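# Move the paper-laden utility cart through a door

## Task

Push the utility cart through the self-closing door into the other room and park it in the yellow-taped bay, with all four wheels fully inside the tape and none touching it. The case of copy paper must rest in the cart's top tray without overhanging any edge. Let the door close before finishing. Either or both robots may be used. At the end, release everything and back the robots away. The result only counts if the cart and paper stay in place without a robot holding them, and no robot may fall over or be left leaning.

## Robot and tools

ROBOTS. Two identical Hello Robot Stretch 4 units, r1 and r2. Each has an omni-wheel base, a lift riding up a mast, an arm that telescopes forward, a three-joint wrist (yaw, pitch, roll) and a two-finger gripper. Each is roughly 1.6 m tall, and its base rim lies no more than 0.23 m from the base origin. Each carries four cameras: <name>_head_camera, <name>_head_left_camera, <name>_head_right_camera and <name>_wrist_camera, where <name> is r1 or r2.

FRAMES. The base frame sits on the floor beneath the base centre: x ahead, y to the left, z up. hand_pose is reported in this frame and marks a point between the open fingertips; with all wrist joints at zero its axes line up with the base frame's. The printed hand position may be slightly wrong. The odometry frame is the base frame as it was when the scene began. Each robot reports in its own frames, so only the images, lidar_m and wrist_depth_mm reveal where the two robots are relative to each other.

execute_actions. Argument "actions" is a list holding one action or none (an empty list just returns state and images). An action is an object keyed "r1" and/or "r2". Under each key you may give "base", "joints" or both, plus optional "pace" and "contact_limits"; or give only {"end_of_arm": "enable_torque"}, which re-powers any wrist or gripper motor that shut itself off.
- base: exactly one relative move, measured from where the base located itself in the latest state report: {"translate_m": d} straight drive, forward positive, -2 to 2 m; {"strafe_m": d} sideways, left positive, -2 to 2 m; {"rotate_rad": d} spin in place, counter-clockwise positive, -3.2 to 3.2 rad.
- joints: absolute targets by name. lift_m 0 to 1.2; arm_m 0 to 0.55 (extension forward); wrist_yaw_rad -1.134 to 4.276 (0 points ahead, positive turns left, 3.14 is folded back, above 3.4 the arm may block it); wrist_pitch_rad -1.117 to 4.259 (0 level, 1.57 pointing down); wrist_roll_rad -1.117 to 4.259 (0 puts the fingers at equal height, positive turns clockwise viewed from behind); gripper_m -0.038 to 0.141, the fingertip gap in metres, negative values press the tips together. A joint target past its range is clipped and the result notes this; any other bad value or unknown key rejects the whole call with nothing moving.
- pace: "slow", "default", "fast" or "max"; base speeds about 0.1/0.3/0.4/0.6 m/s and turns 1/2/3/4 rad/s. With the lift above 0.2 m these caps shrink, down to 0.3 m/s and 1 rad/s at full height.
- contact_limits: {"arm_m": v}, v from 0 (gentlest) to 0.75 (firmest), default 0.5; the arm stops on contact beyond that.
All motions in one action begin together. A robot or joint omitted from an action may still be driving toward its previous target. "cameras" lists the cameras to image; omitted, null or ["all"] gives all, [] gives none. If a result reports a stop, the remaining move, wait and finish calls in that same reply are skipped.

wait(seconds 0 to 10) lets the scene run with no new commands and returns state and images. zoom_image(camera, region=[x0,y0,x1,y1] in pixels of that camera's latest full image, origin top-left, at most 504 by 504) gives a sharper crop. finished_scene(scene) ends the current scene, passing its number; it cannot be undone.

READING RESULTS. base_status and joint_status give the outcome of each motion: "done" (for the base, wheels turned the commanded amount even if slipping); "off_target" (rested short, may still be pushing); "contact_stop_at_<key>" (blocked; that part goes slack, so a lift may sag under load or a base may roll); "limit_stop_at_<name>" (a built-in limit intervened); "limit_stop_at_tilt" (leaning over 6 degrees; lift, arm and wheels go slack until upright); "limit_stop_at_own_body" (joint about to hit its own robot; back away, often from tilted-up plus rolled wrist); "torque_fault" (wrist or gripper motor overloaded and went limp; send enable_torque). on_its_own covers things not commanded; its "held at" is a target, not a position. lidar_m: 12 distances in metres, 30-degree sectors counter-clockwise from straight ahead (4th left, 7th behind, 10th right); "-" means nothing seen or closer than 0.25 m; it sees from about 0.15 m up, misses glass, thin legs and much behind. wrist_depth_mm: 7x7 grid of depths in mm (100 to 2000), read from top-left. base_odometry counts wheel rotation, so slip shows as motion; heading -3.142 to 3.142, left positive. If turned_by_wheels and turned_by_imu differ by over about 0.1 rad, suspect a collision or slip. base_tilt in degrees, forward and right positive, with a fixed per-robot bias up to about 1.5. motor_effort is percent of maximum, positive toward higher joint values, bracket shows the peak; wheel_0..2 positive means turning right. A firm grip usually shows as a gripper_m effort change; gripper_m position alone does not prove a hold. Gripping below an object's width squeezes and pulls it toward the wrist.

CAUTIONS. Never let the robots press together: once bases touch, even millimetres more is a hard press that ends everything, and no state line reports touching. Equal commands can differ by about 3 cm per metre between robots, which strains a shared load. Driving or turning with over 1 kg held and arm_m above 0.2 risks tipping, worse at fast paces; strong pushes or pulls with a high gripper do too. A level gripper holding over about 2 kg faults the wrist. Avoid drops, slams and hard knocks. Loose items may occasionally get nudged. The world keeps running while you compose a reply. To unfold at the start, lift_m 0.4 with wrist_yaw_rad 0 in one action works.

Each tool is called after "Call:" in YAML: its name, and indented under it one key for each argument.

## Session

Call:
execute_actions:
  actions: []

Scene clock: 0.00 s.
r1.base_odometry: x=+0.000 y=+0.000 heading=+0.000 (m, m, rad; r1's odometry frame)
r1.turned_by_wheels: +0.000 (rad since the last result)
r1.turned_by_imu: +0.000 (rad since the last result)
r1.base_tilt: forward=+0.4 right=-0.6 (deg)
r1.lidar_m: 1.00 2.16 3.32 1.36 0.78 0.71 0.72 0.91 1.71 2.46 2.99 0.99
r1.base_status: not commanded
r1.joint_positions: lift_m=+0.165 arm_m=-0.002 wrist_yaw_rad=+3.118 wrist_pitch_rad=-0.003 wrist_roll_rad=-0.016 gripper_m=+0.057
r1.joint_status: not commanded
r1.motor_effort: lift_m=+19 arm_m=+0 wrist_yaw_rad=+0 wrist_pitch_rad=-6 wrist_roll_rad=-1 gripper_m=-3 wheel_0=+0 wheel_1=-1 wheel_2=+1 (%)
r1.hand_pose: x=-0.1172 y=+0.0941 z=+0.3440 quat_wxyz=(+0.012, +0.002, -0.008, +1.000) (m; r1's base frame)
r1.wrist_depth_mm: - 137 273 866 798 750 707 / - 116 146 854 788 759 707 / - 123 163 866 831 759 707 / 139 140 891 866 831 750 715 / 1118 1042 946 866 809 768 715 / 1025 1008 196 891 196 750 723 / 809 778 831 110 798 732 707
r2.base_odometry: x=+0.000 y=+0.000 heading=+0.000 (m, m, rad; r2's odometry frame)
r2.turned_by_wheels: +0.000 (rad since the last result)
r2.turned_by_imu: +0.000 (rad since the last result)
r2.base_tilt: forward=-0.4 right=+0.0 (deg)
r2.lidar_m: 2.20 1.39 1.53 2.93 2.70 2.27 1.44 1.31 1.31 1.62 2.04 2.07
r2.base_status: not commanded
r2.joint_positions: lift_m=+0.210 arm_m=-0.003 wrist_yaw_rad=+3.052 wrist_pitch_rad=+0.010 wrist_roll_rad=-0.006 gripper_m=+0.057
r2.joint_status: not commanded
r2.motor_effort: lift_m=+19 arm_m=-1 wrist_yaw_rad=+2 wrist_pitch_rad=-7 wrist_roll_rad=-2 gripper_m=-4 wheel_0=+0 wheel_1=+0 wheel_2=+0 (%)
r2.hand_pose: x=-0.1112 y=+0.1129 z=+0.3853 quat_wxyz=(+0.045, -0.005, -0.003, +0.999) (m; r2's base frame)
r2.wrist_depth_mm: 135 138 1708 - - - - / - 138 1708 - - - - / 108 138 286 - - - - / 124 140 1708 - - - - / 1205 1430 1661 - - - - / 1229 1336 189 1464 193 1464 1464 / 991 931 976 124 991 917 976
pictures: r1_head_camera, r1_head_left_camera, r1_head_right_camera, r1_wrist_camera, r2_head_camera, r2_head_left_camera, r2_head_right_camera, r2_wrist_camera
Images, in order (width x height): r1_head_camera 420x560, r1_head_left_camera 420x672, r1_head_right_camera 420x672, r1_wrist_camera 616x392, r2_head_camera 420x560, r2_head_left_camera 420x672, r2_head_right_camera 420x672, r2_wrist_camera 616x392.

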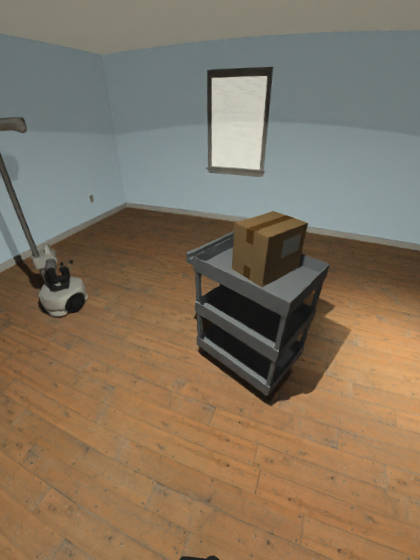

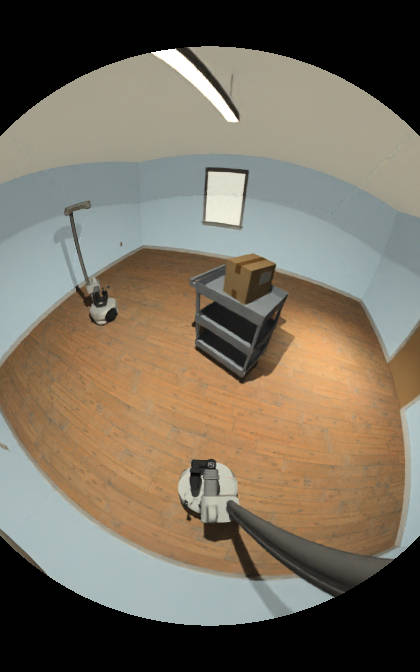

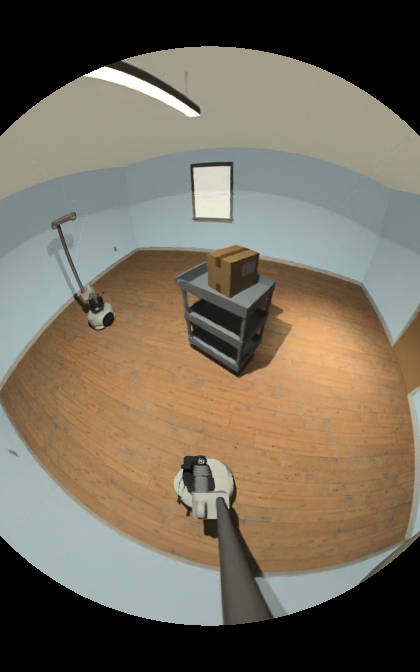

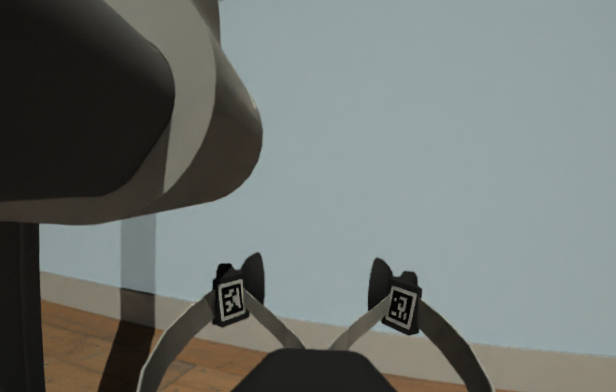

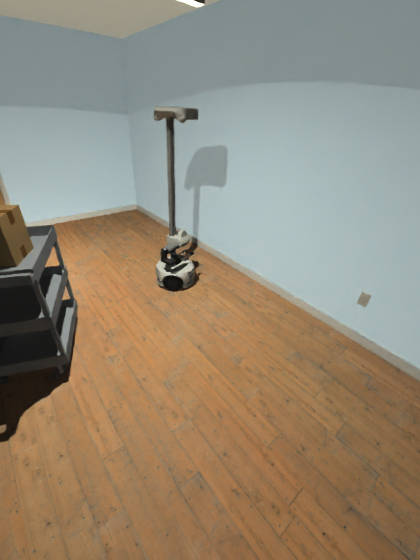

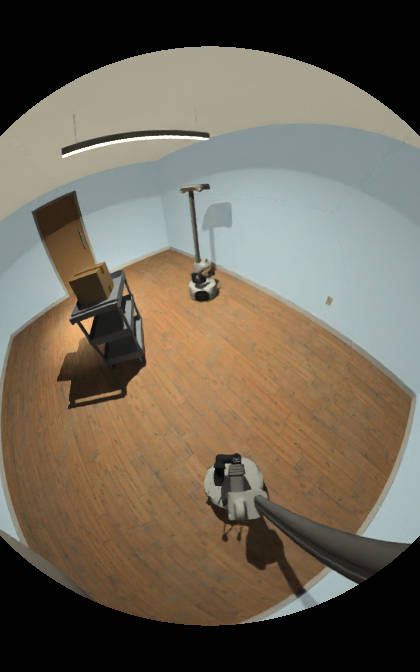

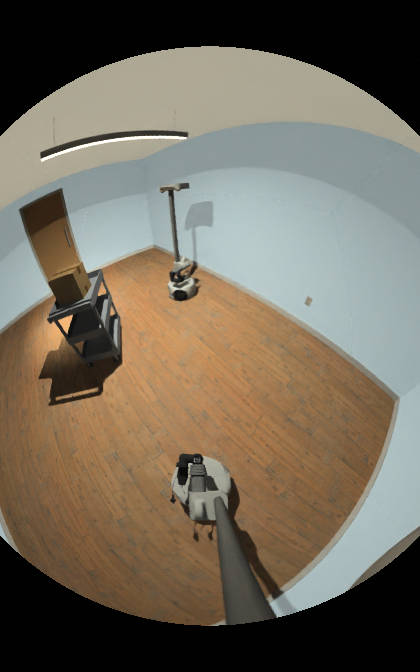

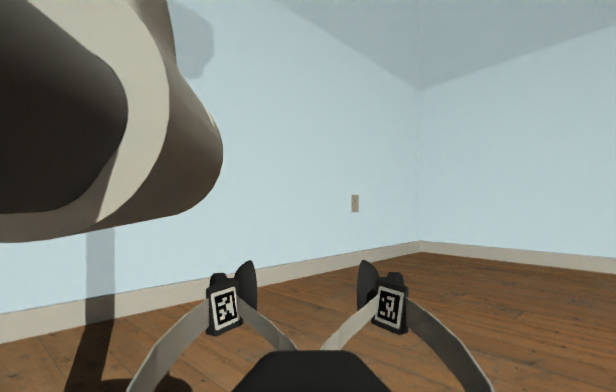

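Call:
zoom_image:
  camera: "r2_head_left_camera"
  region: [10, 170, 230, 420]

Call:
zoom_image:
  camera: "r1_head_camera"
  region: [170, 190, 380, 420]

Call:
zoom_image:
  camera: "r1_head_right_camera"
  region: [300, 230, 420, 450]

Region (10, 170, 230, 420) of r2_head_left_camera's 420x672 image, scaled by 2.016, with more detail than that image has; it fills the left 444 columns of this view, and the rest is white.

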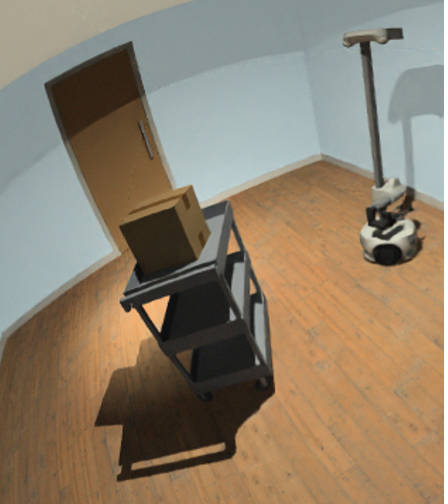

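Region (170, 190, 380, 420) of r1_head_camera's 420x560 image, scaled by 2.191, with more detail than that image has; it fills the left 460 columns of this view, and the rest is white.

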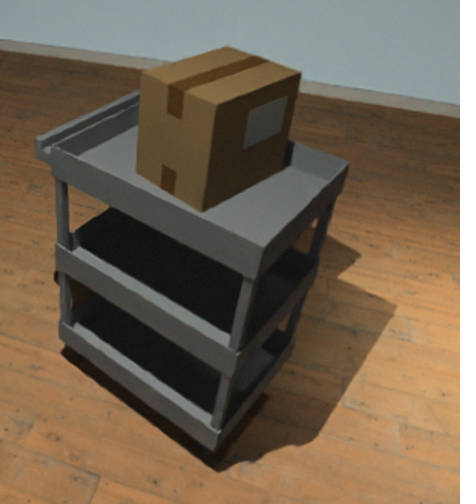

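Region (300, 230, 420, 450) of r1_head_right_camera's 420x672 image, scaled by 2.291, with more detail than that image has; it fills the left 275 columns of this view, and the rest is white.

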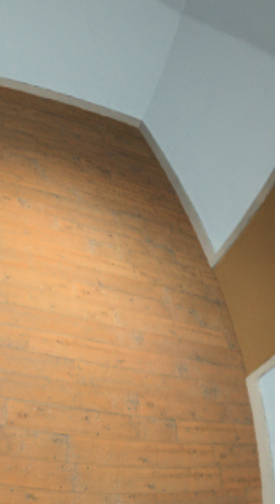

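Call:
zoom_image:
  camera: "r1_head_camera"
  region: [0, 30, 210, 330]

Call:
zoom_image:
  camera: "r1_head_camera"
  region: [190, 20, 420, 270]

Region (0, 30, 210, 330) of r1_head_camera's 420x560 image, scaled by 1.680, with more detail than that image has; it fills the left 353 columns of this view, and the rest is white.

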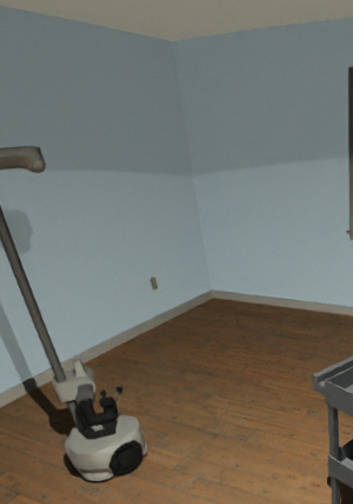

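Region (190, 20, 420, 270) of r1_head_camera's 420x560 image, scaled by 2.016, with more detail than that image has; it fills the left 464 columns of this view, and the rest is white.

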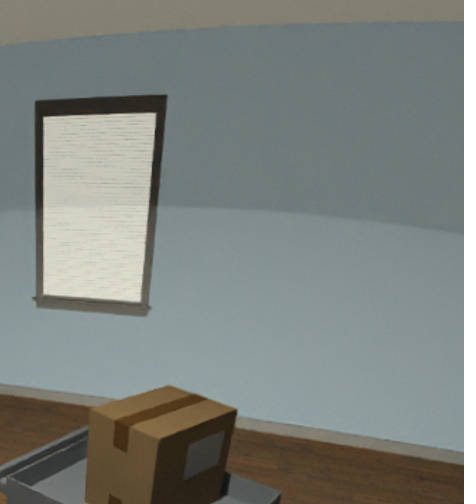

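Call:
execute_actions:
  actions:
    - {"r1": {"base": {"rotate_rad": -1.27}, "pace": "max"}, "r2": {"base": {"rotate_rad": -2.81}, "pace": "max"}}
  cameras: ["r1_head_camera", "r2_head_camera", "r2_wrist_camera"]

Scene clock: 74.07 s.
r1.base_odometry: x=+0.000 y=+0.000 heading=-1.270 (m, m, rad; r1's odometry frame)
r1.turned_by_wheels: -1.270 (rad since the last result)
r1.turned_by_imu: -1.260 (rad since the last result)
r1.base_tilt: forward=+0.3 right=-0.6 (deg)
r1.lidar_m: 2.66 3.94 0.99 1.23 2.21 2.09 0.95 0.75 0.74 0.79 1.19 2.42
r1.base_status: done
r1.joint_positions: lift_m=+0.165 arm_m=-0.002 wrist_yaw_rad=+3.118 wrist_pitch_rad=-0.003 wrist_roll_rad=-0.016 gripper_m=+0.057
r1.joint_status: not commanded
r1.motor_effort: lift_m=+19(19) arm_m=+0(0) wrist_yaw_rad=+0(0) wrist_pitch_rad=-7(8) wrist_roll_rad=+0(1) gripper_m=-4(3) wheel_0=-2(8) wheel_1=-2(10) wheel_2=-2(10) (%)
r1.hand_pose: x=-0.1172 y=+0.0942 z=+0.3440 quat_wxyz=(+0.012, +0.002, -0.008, +1.000) (m; r1's base frame)
r1.wrist_depth_mm: - 138 276 1499 - - - / - 116 146 1499 - - - / - 123 162 1576 - - - / 139 139 1078 1499 - - - / 788 946 1138 1537 - - - / 788 931 196 1255 196 1281 1255 / 778 788 842 110 891 820 931
r2.base_odometry: x=+0.000 y=+0.000 heading=-2.810 (m, m, rad; r2's odometry frame)
r2.turned_by_wheels: -2.810 (rad since the last result)
r2.turned_by_imu: -2.748 (rad since the last result)
r2.base_tilt: forward=-0.3 right=+0.0 (deg)
r2.lidar_m: 1.33 1.31 1.49 2.07 2.07 2.25 1.46 1.41 3.25 2.69 2.68 1.57
r2.base_status: done
r2.joint_positions: lift_m=+0.210 arm_m=-0.003 wrist_yaw_rad=+3.052 wrist_pitch_rad=+0.010 wrist_roll_rad=-0.006 gripper_m=+0.057
r2.joint_status: not commanded
r2.motor_effort: lift_m=+19(19) arm_m=-1(1) wrist_yaw_rad=+2(1) wrist_pitch_rad=-6(6) wrist_roll_rad=-1(2) gripper_m=-4(4) wheel_0=-1(10) wheel_1=-1(11) wheel_2=-1(8) (%)
r2.hand_pose: x=-0.1111 y=+0.1130 z=+0.3853 quat_wxyz=(+0.045, -0.005, -0.003, +0.999) (m; r2's base frame)
r2.wrist_depth_mm: 136 138 - - - - 1983 / - 138 - - - - 1921 / 108 138 286 - - - 1921 / 124 140 - - - - 1921 / 1499 1756 - - - - 1983 / 1499 1464 189 1464 193 1464 1499 / 991 917 991 124 976 917 976
pictures: r1_head_camera, r2_head_camera, r2_wrist_camera
Images, in order (width x height): r1_head_camera 420x560, r2_head_camera 420x560, r2_wrist_camera 616x392.

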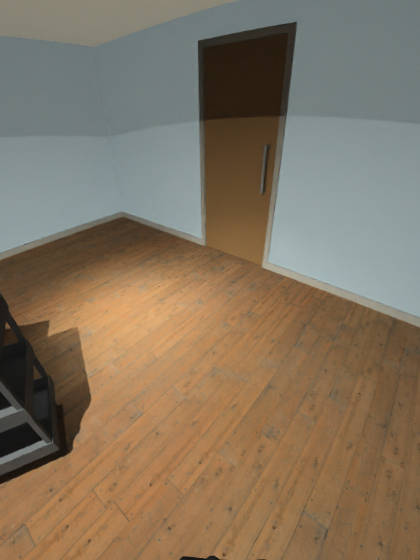

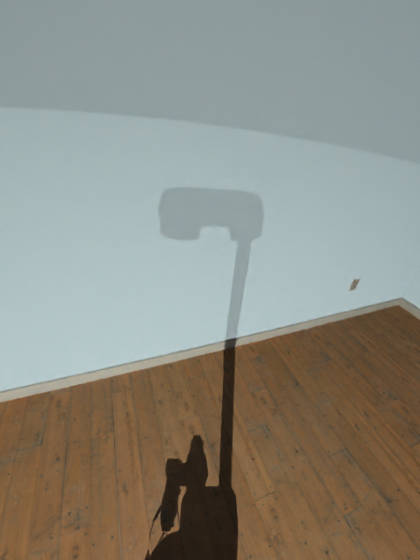

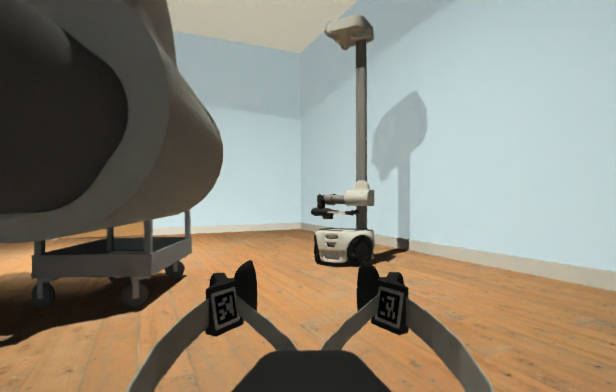

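Call:
execute_actions:
  actions: []

Scene clock: 77.90 s.
r1.base_odometry: x=+0.000 y=+0.000 heading=-1.270 (m, m, rad; r1's odometry frame)
r1.turned_by_wheels: +0.000 (rad since the last result)
r1.turned_by_imu: -0.001 (rad since the last result)
r1.base_tilt: forward=+0.3 right=-0.7 (deg)
r1.lidar_m: 2.65 3.94 0.96 1.24 2.18 2.08 0.93 0.73 0.72 0.77 1.21 2.43
r1.base_status: done
r1.joint_positions: lift_m=+0.165 arm_m=-0.002 wrist_yaw_rad=+3.118 wrist_pitch_rad=-0.003 wrist_roll_rad=-0.016 gripper_m=+0.057
r1.joint_status: not commanded
r1.motor_effort: lift_m=+19(19) arm_m=-1(0) wrist_yaw_rad=-1(0) wrist_pitch_rad=-7(8) wrist_roll_rad=+0(1) gripper_m=-3(3) wheel_0=-1(8) wheel_1=-2(10) wheel_2=-2(10) (%)
r1.hand_pose: x=-0.1172 y=+0.0942 z=+0.3440 quat_wxyz=(+0.012, +0.002, -0.008, +1.000) (m; r1's base frame)
r1.wrist_depth_mm: - 137 274 1499 - - - / - 116 147 1499 - - - / - 123 162 1499 - - - / 139 139 1098 1537 - - - / 788 946 1118 1537 - - - / 798 946 195 1229 196 1308 1308 / 778 778 842 110 904 820 917
r2.base_odometry: x=+0.000 y=+0.000 heading=-2.810 (m, m, rad; r2's odometry frame)
r2.turned_by_wheels: +0.000 (rad since the last result)
r2.turned_by_imu: +0.001 (rad since the last result)
r2.base_tilt: forward=-0.3 right=+0.1 (deg)
r2.lidar_m: 1.31 1.31 1.47 2.07 2.07 2.26 1.49 1.39 3.25 2.69 2.68 1.60
r2.base_status: done
r2.joint_positions: lift_m=+0.210 arm_m=-0.003 wrist_yaw_rad=+3.052 wrist_pitch_rad=+0.010 wrist_roll_rad=-0.006 gripper_m=+0.057
r2.joint_status: not commanded
r2.motor_effort: lift_m=+19(19) arm_m=-1(1) wrist_yaw_rad=+1(1) wrist_pitch_rad=-8(6) wrist_roll_rad=-2(2) gripper_m=-3(4) wheel_0=+0(10) wheel_1=-1(11) wheel_2=-1(8) (%)
r2.hand_pose: x=-0.1111 y=+0.1130 z=+0.3853 quat_wxyz=(+0.045, -0.005, -0.003, +0.999) (m; r2's base frame)
r2.wrist_depth_mm: 135 138 - - - - 1921 / - 138 - - - - 1921 / 108 138 286 - - - 1921 / 124 140 - - - - 1921 / 1464 1708 - - - - 1921 / 1499 1464 189 1464 193 1499 1464 / 991 931 976 124 976 917 976
pictures: r1_head_camera, r1_head_left_camera, r1_head_right_camera, r1_wrist_camera, r2_head_camera, r2_head_left_camera, r2_head_right_camera, r2_wrist_camera
Images, in order (width x height): r1_head_camera 420x560, r1_head_left_camera 420x672, r1_head_right_camera 420x672, r1_wrist_camera 616x392, r2_head_camera 420x560, r2_head_left_camera 420x672, r2_head_right_camera 420x672, r2_wrist_camera 616x392.

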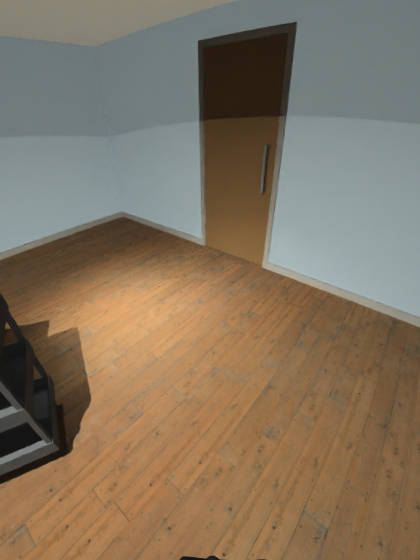

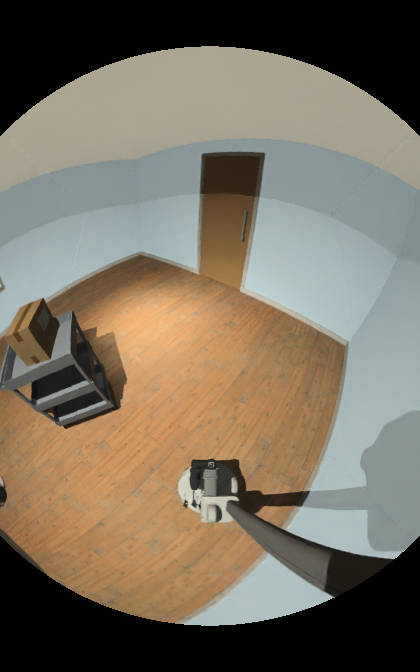

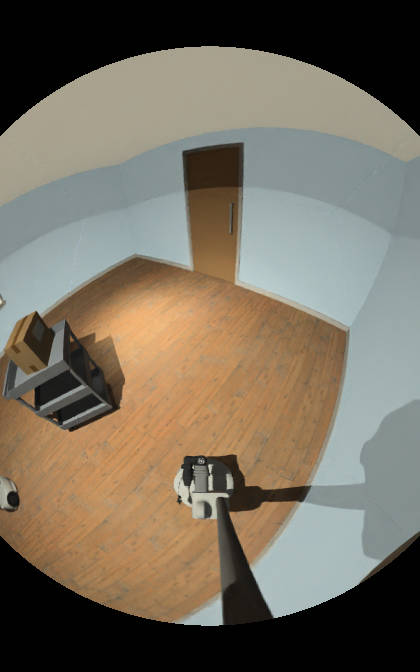

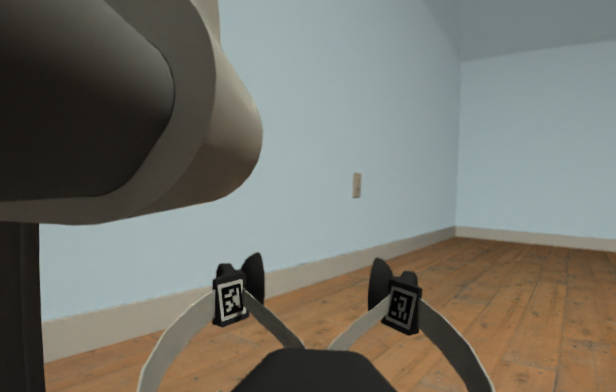

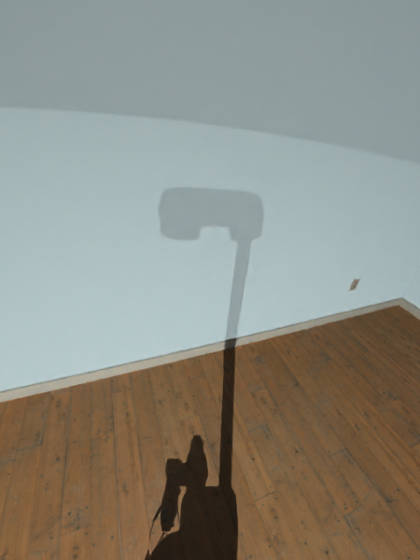

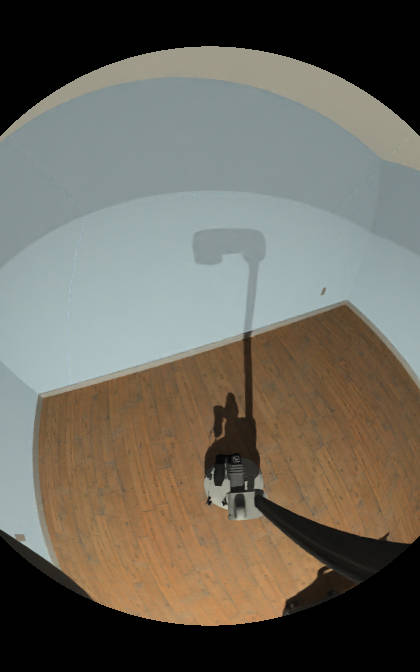

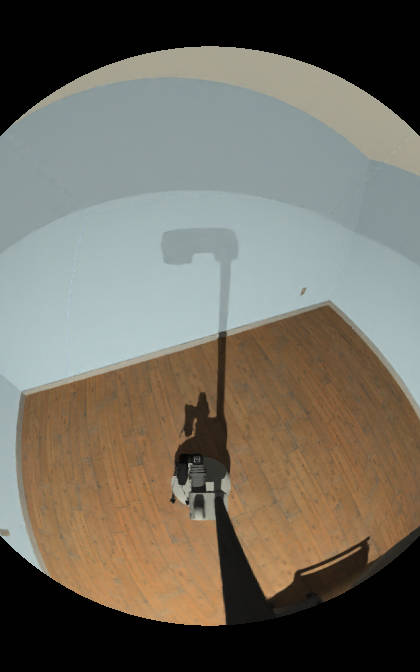

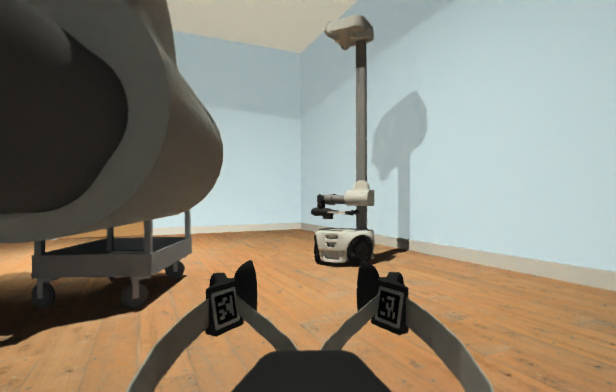

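Call:
execute_actions:
  actions:
    - {"r1": {"base": {"translate_m": 2.0}, "joints": {"lift_m": 0.77, "arm_m": 0.36, "wrist_yaw_rad": -0.855, "wrist_roll_rad": 0.0, "wrist_pitch_rad": 0.0, "gripper_m": 0.135}, "pace": "max"}, "r2": {"base": {"translate_m": -2.0}, "joints": {"lift_m": 0.4, "wrist_yaw_rad": 0.0}, "pace": "max"}}

Scene clock: 100.33 s.
r1.base_odometry: x=+0.592 y=-1.910 heading=-1.271 (m, m, rad; r1's odometry frame)
r1.turned_by_wheels: +0.000 (rad since the last result)
r1.turned_by_imu: -0.007 (rad since the last result)
r1.base_tilt: forward=+0.4 right=-0.6 (deg)
r1.lidar_m: 0.89 1.30 2.80 3.03 1.47 1.48 1.81 1.94 1.93 1.09 0.82 0.76
r1.base_status: done
r1.joint_positions: lift_m=+0.770 arm_m=+0.359 wrist_yaw_rad=-0.855 wrist_pitch_rad=+0.002 wrist_roll_rad=+0.000 gripper_m=+0.135
r1.joint_status: all done
r1.motor_effort: lift_m=+20(24) arm_m=+8(8) wrist_yaw_rad=-1(7) wrist_pitch_rad=-7(12) wrist_roll_rad=+1(2) gripper_m=-1(3) wheel_0=-3(8) wheel_1=-2(6) wheel_2=+1(14) (%)
r1.hand_pose: x=+0.6530 y=-0.2750 z=+0.9475 quat_wxyz=(+0.910, +0.000, +0.001, -0.414) (m; r1's base frame)
r1.wrist_depth_mm: 330 342 357 375 392 418 439 / 327 343 362 379 392 418 442 / 334 349 362 379 394 424 442 / 338 347 366 384 397 424 445 / 340 349 373 387 402 433 449 / 340 347 366 387 319 212 459 / 342 353 375 110 410 424 462
r2.base_odometry: x=+1.891 y=+0.650 heading=-2.810 (m, m, rad; r2's odometry frame)
r2.turned_by_wheels: +0.000 (rad since the last result)
r2.turned_by_imu: +0.003 (rad since the last result)
r2.base_tilt: forward=-0.3 right=+0.1 (deg)
r2.lidar_m: 3.22 3.20 1.73 1.42 1.40 1.62 2.57 1.64 2.91 0.34 0.36 0.54
r2.base_status: done
r2.joint_positions: lift_m=+0.400 arm_m=-0.003 wrist_yaw_rad=+0.000 wrist_pitch_rad=+0.010 wrist_roll_rad=-0.006 gripper_m=+0.057
r2.joint_status: all done
r2.motor_effort: lift_m=+20(24) arm_m=-1(1) wrist_yaw_rad=+1(7) wrist_pitch_rad=-6(8) wrist_roll_rad=-2(1) gripper_m=-3(3) wheel_0=+0(9) wheel_1=+0(7) wheel_2=+0(16) (%)
r2.hand_pose: x=+0.4568 y=-0.0874 z=+0.5752 quat_wxyz=(+1.000, -0.003, +0.005, +0.000) (m; r2's base frame)
r2.wrist_depth_mm: - - - - - - - / - - - - - - - / - - - - - - - / - - - - - - - / - - - - - - - / - - 189 - 193 - - / 1397 1308 1366 124 1366 1281 1397
pictures: r1_head_camera, r1_head_left_camera, r1_head_right_camera, r1_wrist_camera, r2_head_camera, r2_head_left_camera, r2_head_right_camera, r2_wrist_camera
Images, in order (width x height): r1_head_camera 420x560, r1_head_left_camera 420x672, r1_head_right_camera 420x672, r1_wrist_camera 616x392, r2_head_camera 420x560, r2_head_left_camera 420x672, r2_head_right_camera 420x672, r2_wrist_camera 616x392.

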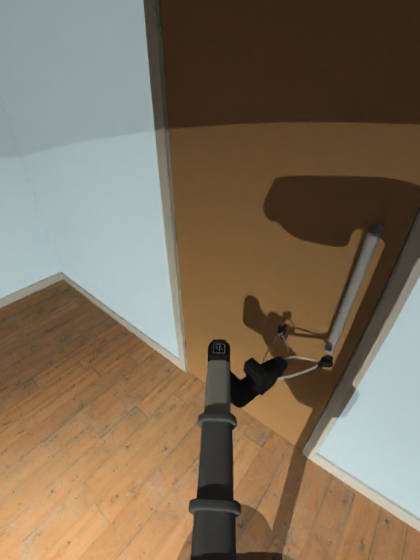

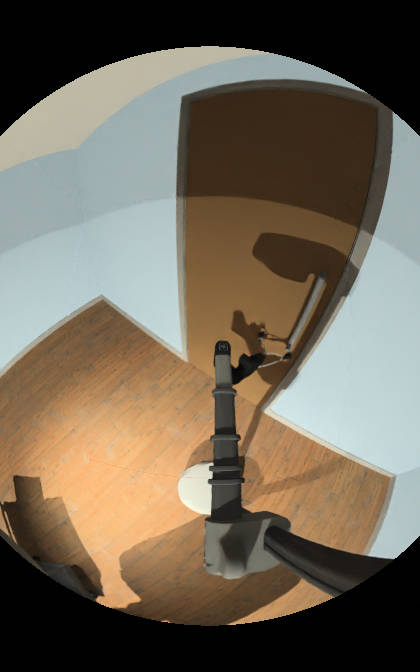

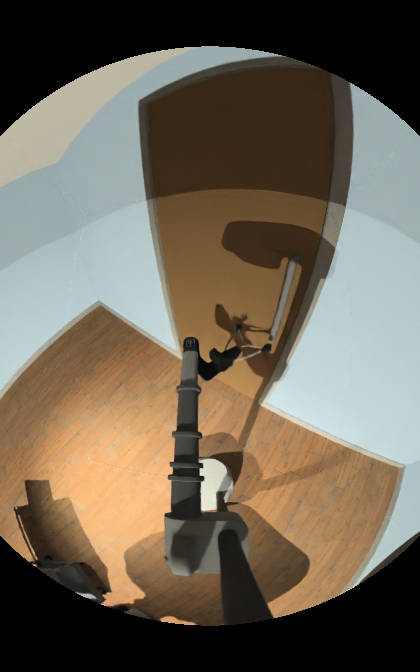

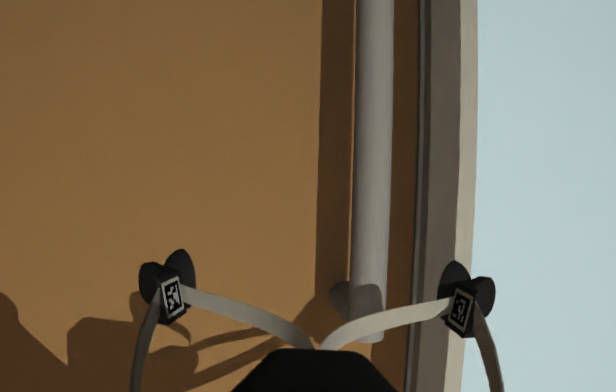

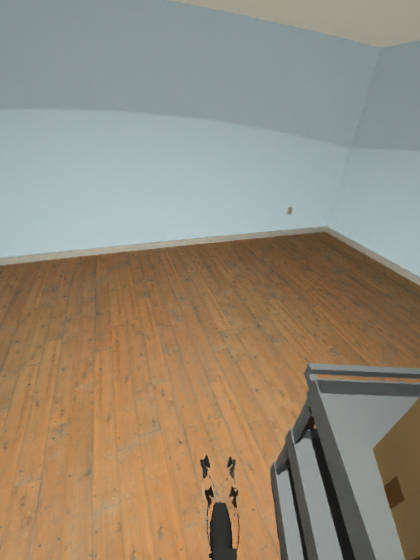

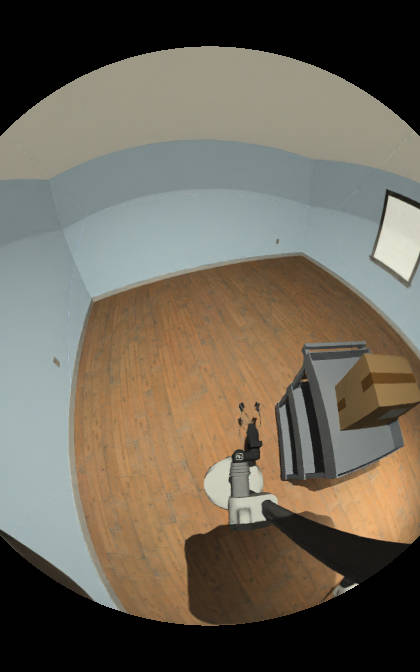

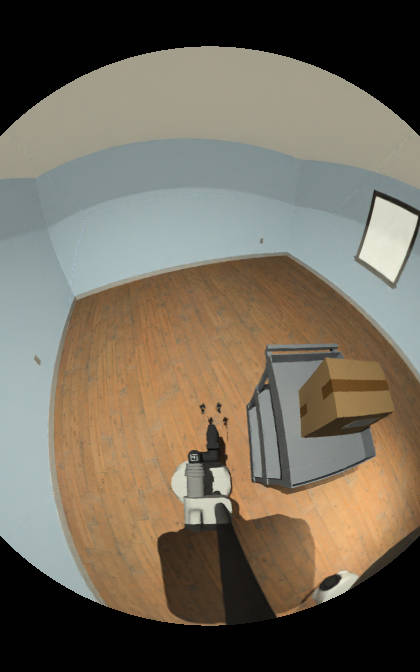

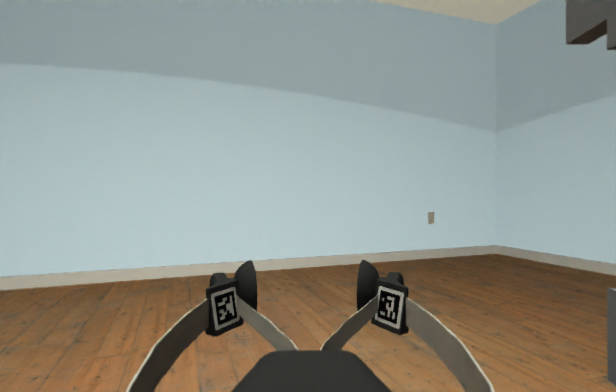

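Call:
zoom_image:
  camera: "r1_head_camera"
  region: [150, 300, 420, 560]

Call:
zoom_image:
  camera: "r1_head_camera"
  region: [0, 230, 240, 420]

Call:
zoom_image:
  camera: "r1_wrist_camera"
  region: [120, 150, 520, 392]

Region (150, 300, 420, 560) of r1_head_camera's 420x560 image, scaled by 1.867, with more detail than that image has; it fills the top 485 rows of this view, and the rest is white.

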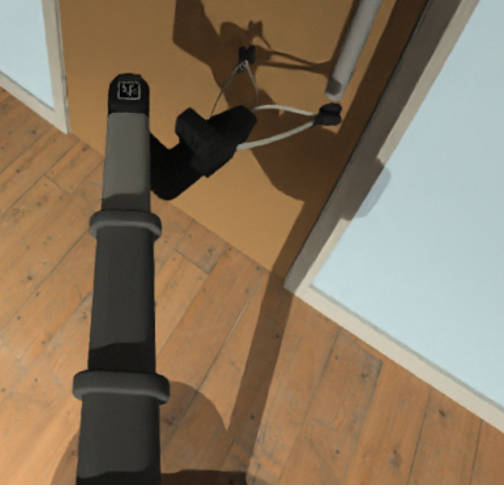

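Region (0, 230, 240, 420) of r1_head_camera's 420x560 image, scaled by 2.100, with more detail than that image has; it fills the top 399 rows of this view, and the rest is white.

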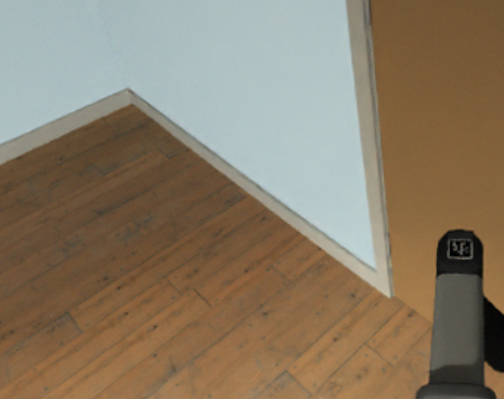

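Region (120, 150, 520, 392) of r1_wrist_camera's 616x392 image, scaled by 1.260; it fills the top 305 rows of this view, and the rest is white.

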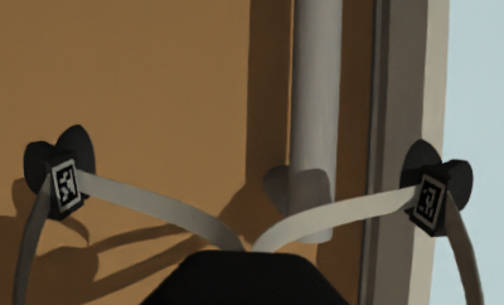

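Call:
execute_actions:
  actions:
    - {"r1": {"base": {"strafe_m": -0.102}, "joints": {"lift_m": 0.80, "arm_m": 0.473, "wrist_yaw_rad": -1.10, "gripper_m": 0.09}, "pace": "fast"}, "r2": {"base": {"translate_m": -0.56}, "joints": {"lift_m": 0.322, "wrist_roll_rad": 1.57, "wrist_pitch_rad": 0.0, "gripper_m": 0.141}, "pace": "max"}}

Scene clock: 158.80 s.
r1.base_odometry: x=+0.495 y=-1.941 heading=-1.271 (m, m, rad; r1's odometry frame)
r1.turned_by_wheels: +0.000 (rad since the last result)
r1.turned_by_imu: -0.002 (rad since the last result)
r1.base_tilt: forward=+0.4 right=-0.6 (deg)
r1.lidar_m: 0.84 1.20 2.88 3.09 1.55 1.22 1.20 1.85 1.83 1.00 0.76 0.70
r1.base_status: done
r1.joint_positions: lift_m=+0.800 arm_m=+0.472 wrist_yaw_rad=-1.100 wrist_pitch_rad=+0.002 wrist_roll_rad=+0.000 gripper_m=+0.090
r1.joint_status: all done
r1.motor_effort: lift_m=+21(23) arm_m=+8(4) wrist_yaw_rad=-1(7) wrist_pitch_rad=-7(6) wrist_roll_rad=+1(0) gripper_m=-2(2) wheel_0=+0(10) wheel_1=+2(12) wheel_2=+1(0) (%)
r1.hand_pose: x=+0.6955 y=-0.2967 z=+0.9774 quat_wxyz=(+0.853, +0.001, +0.001, -0.523) (m; r1's base frame)
r1.wrist_depth_mm: 204 220 243 190 293 351 392 / 204 223 245 192 294 353 404 / 206 224 246 193 296 353 407 / 207 226 249 196 298 359 410 / 210 226 247 198 301 362 415 / 210 224 202 196 215 366 421 / 211 224 253 110 304 357 427
r2.base_odometry: x=+2.421 y=+0.833 heading=-2.810 (m, m, rad; r2's odometry frame)
r2.turned_by_wheels: +0.000 (rad since the last result)
r2.turned_by_imu: +0.002 (rad since the last result)
r2.base_tilt: forward=-0.4 right=+0.0 (deg)
r2.lidar_m: 3.72 2.81 1.49 1.24 1.23 1.40 2.08 1.21 1.24 3.53 0.73 0.63
r2.base_status: done
r2.joint_positions: lift_m=+0.322 arm_m=-0.003 wrist_yaw_rad=+0.000 wrist_pitch_rad=+0.002 wrist_roll_rad=+1.570 gripper_m=+0.141
r2.joint_status: all done
r2.motor_effort: lift_m=+18(19) arm_m=-1(1) wrist_yaw_rad=+1(1) wrist_pitch_rad=-8(9) wrist_roll_rad=+0(10) gripper_m=-2(3) wheel_0=+2(6) wheel_1=+2(6) wheel_2=-1(14) (%)
r2.hand_pose: x=+0.4568 y=-0.0874 z=+0.4996 quat_wxyz=(+0.708, +0.707, +0.001, -0.001) (m; r2's base frame)
r2.wrist_depth_mm: 466 585 - 469 1983 707 477 / - 831 - 891 1808 866 699 / - - - - - 1042 699 / - - - - - 1025 707 / - - - - - 976 715 / - - - - 1576 205 715 / - - - 124 1808 960 715
pictures: r1_head_camera, r1_head_left_camera, r1_head_right_camera, r1_wrist_camera, r2_head_camera, r2_head_left_camera, r2_head_right_camera, r2_wrist_camera
Images, in order (width x height): r1_head_camera 420x560, r1_head_left_camera 420x672, r1_head_right_camera 420x672, r1_wrist_camera 616x392, r2_head_camera 420x560, r2_head_left_camera 420x672, r2_head_right_camera 420x672, r2_wrist_camera 616x392.

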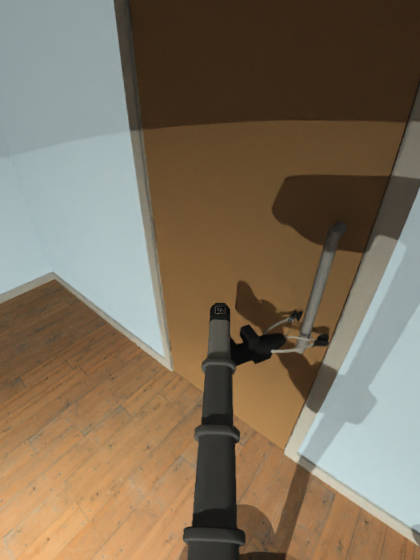

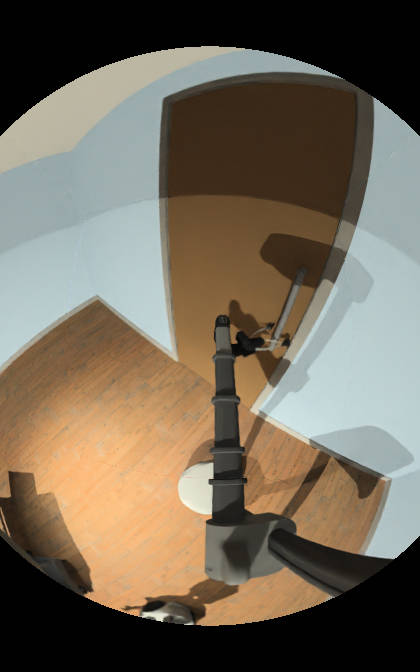

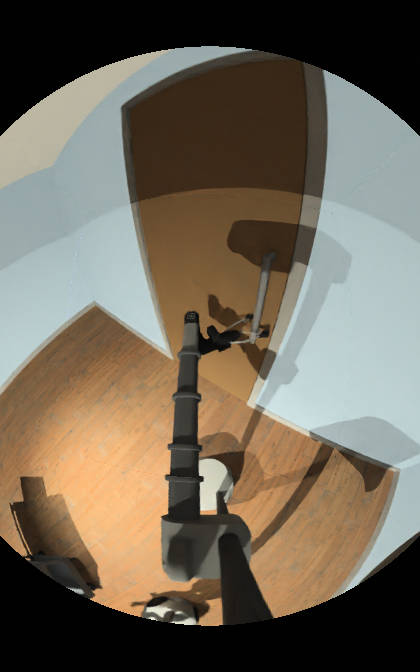

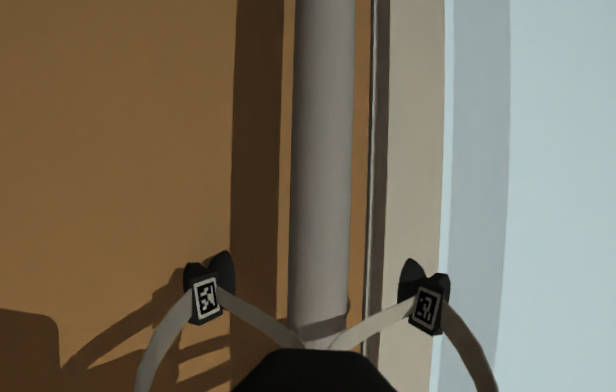

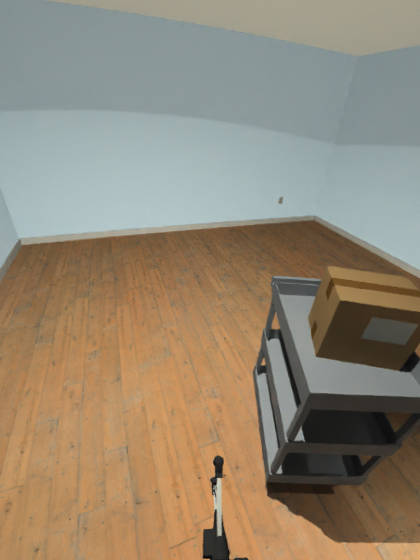

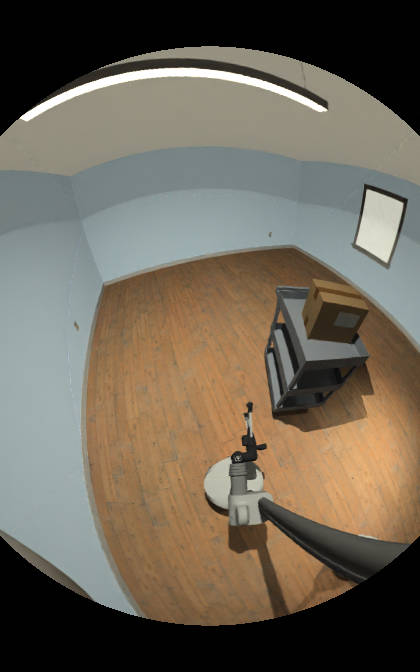

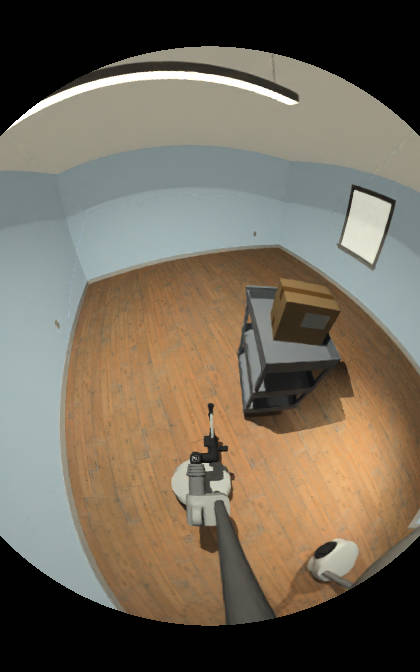

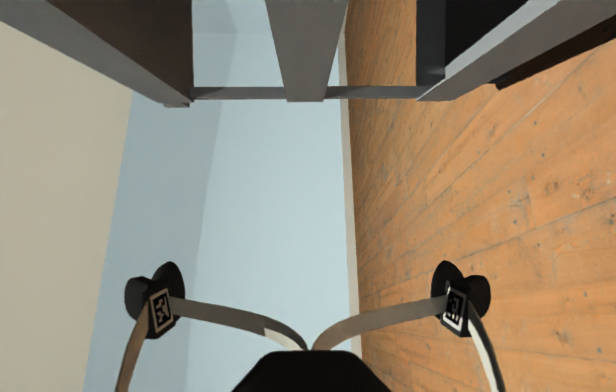

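Call:
zoom_image:
  camera: "r2_head_camera"
  region: [180, 260, 420, 520]

Call:
zoom_image:
  camera: "r2_head_right_camera"
  region: [180, 260, 380, 460]

Region (180, 260, 420, 520) of r2_head_camera's 420x560 image, scaled by 1.938, with more detail than that image has; it fills the left 465 columns of this view, and the rest is white.

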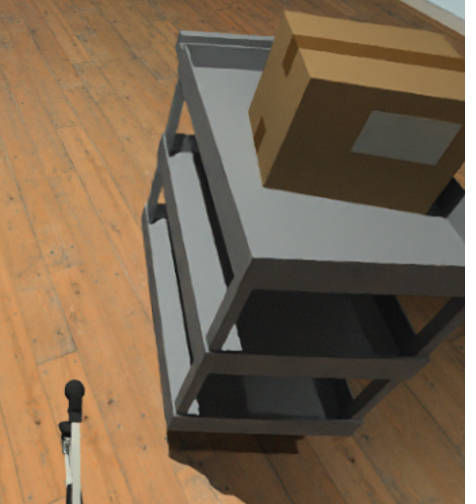

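Region (180, 260, 380, 460) of r2_head_right_camera's 420x672 image, scaled by 2.520, with more detail than that image has.

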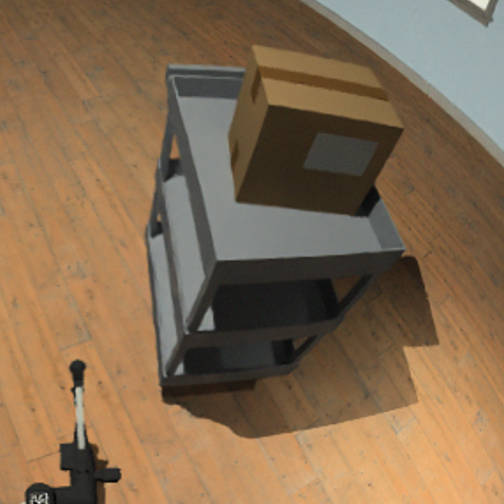

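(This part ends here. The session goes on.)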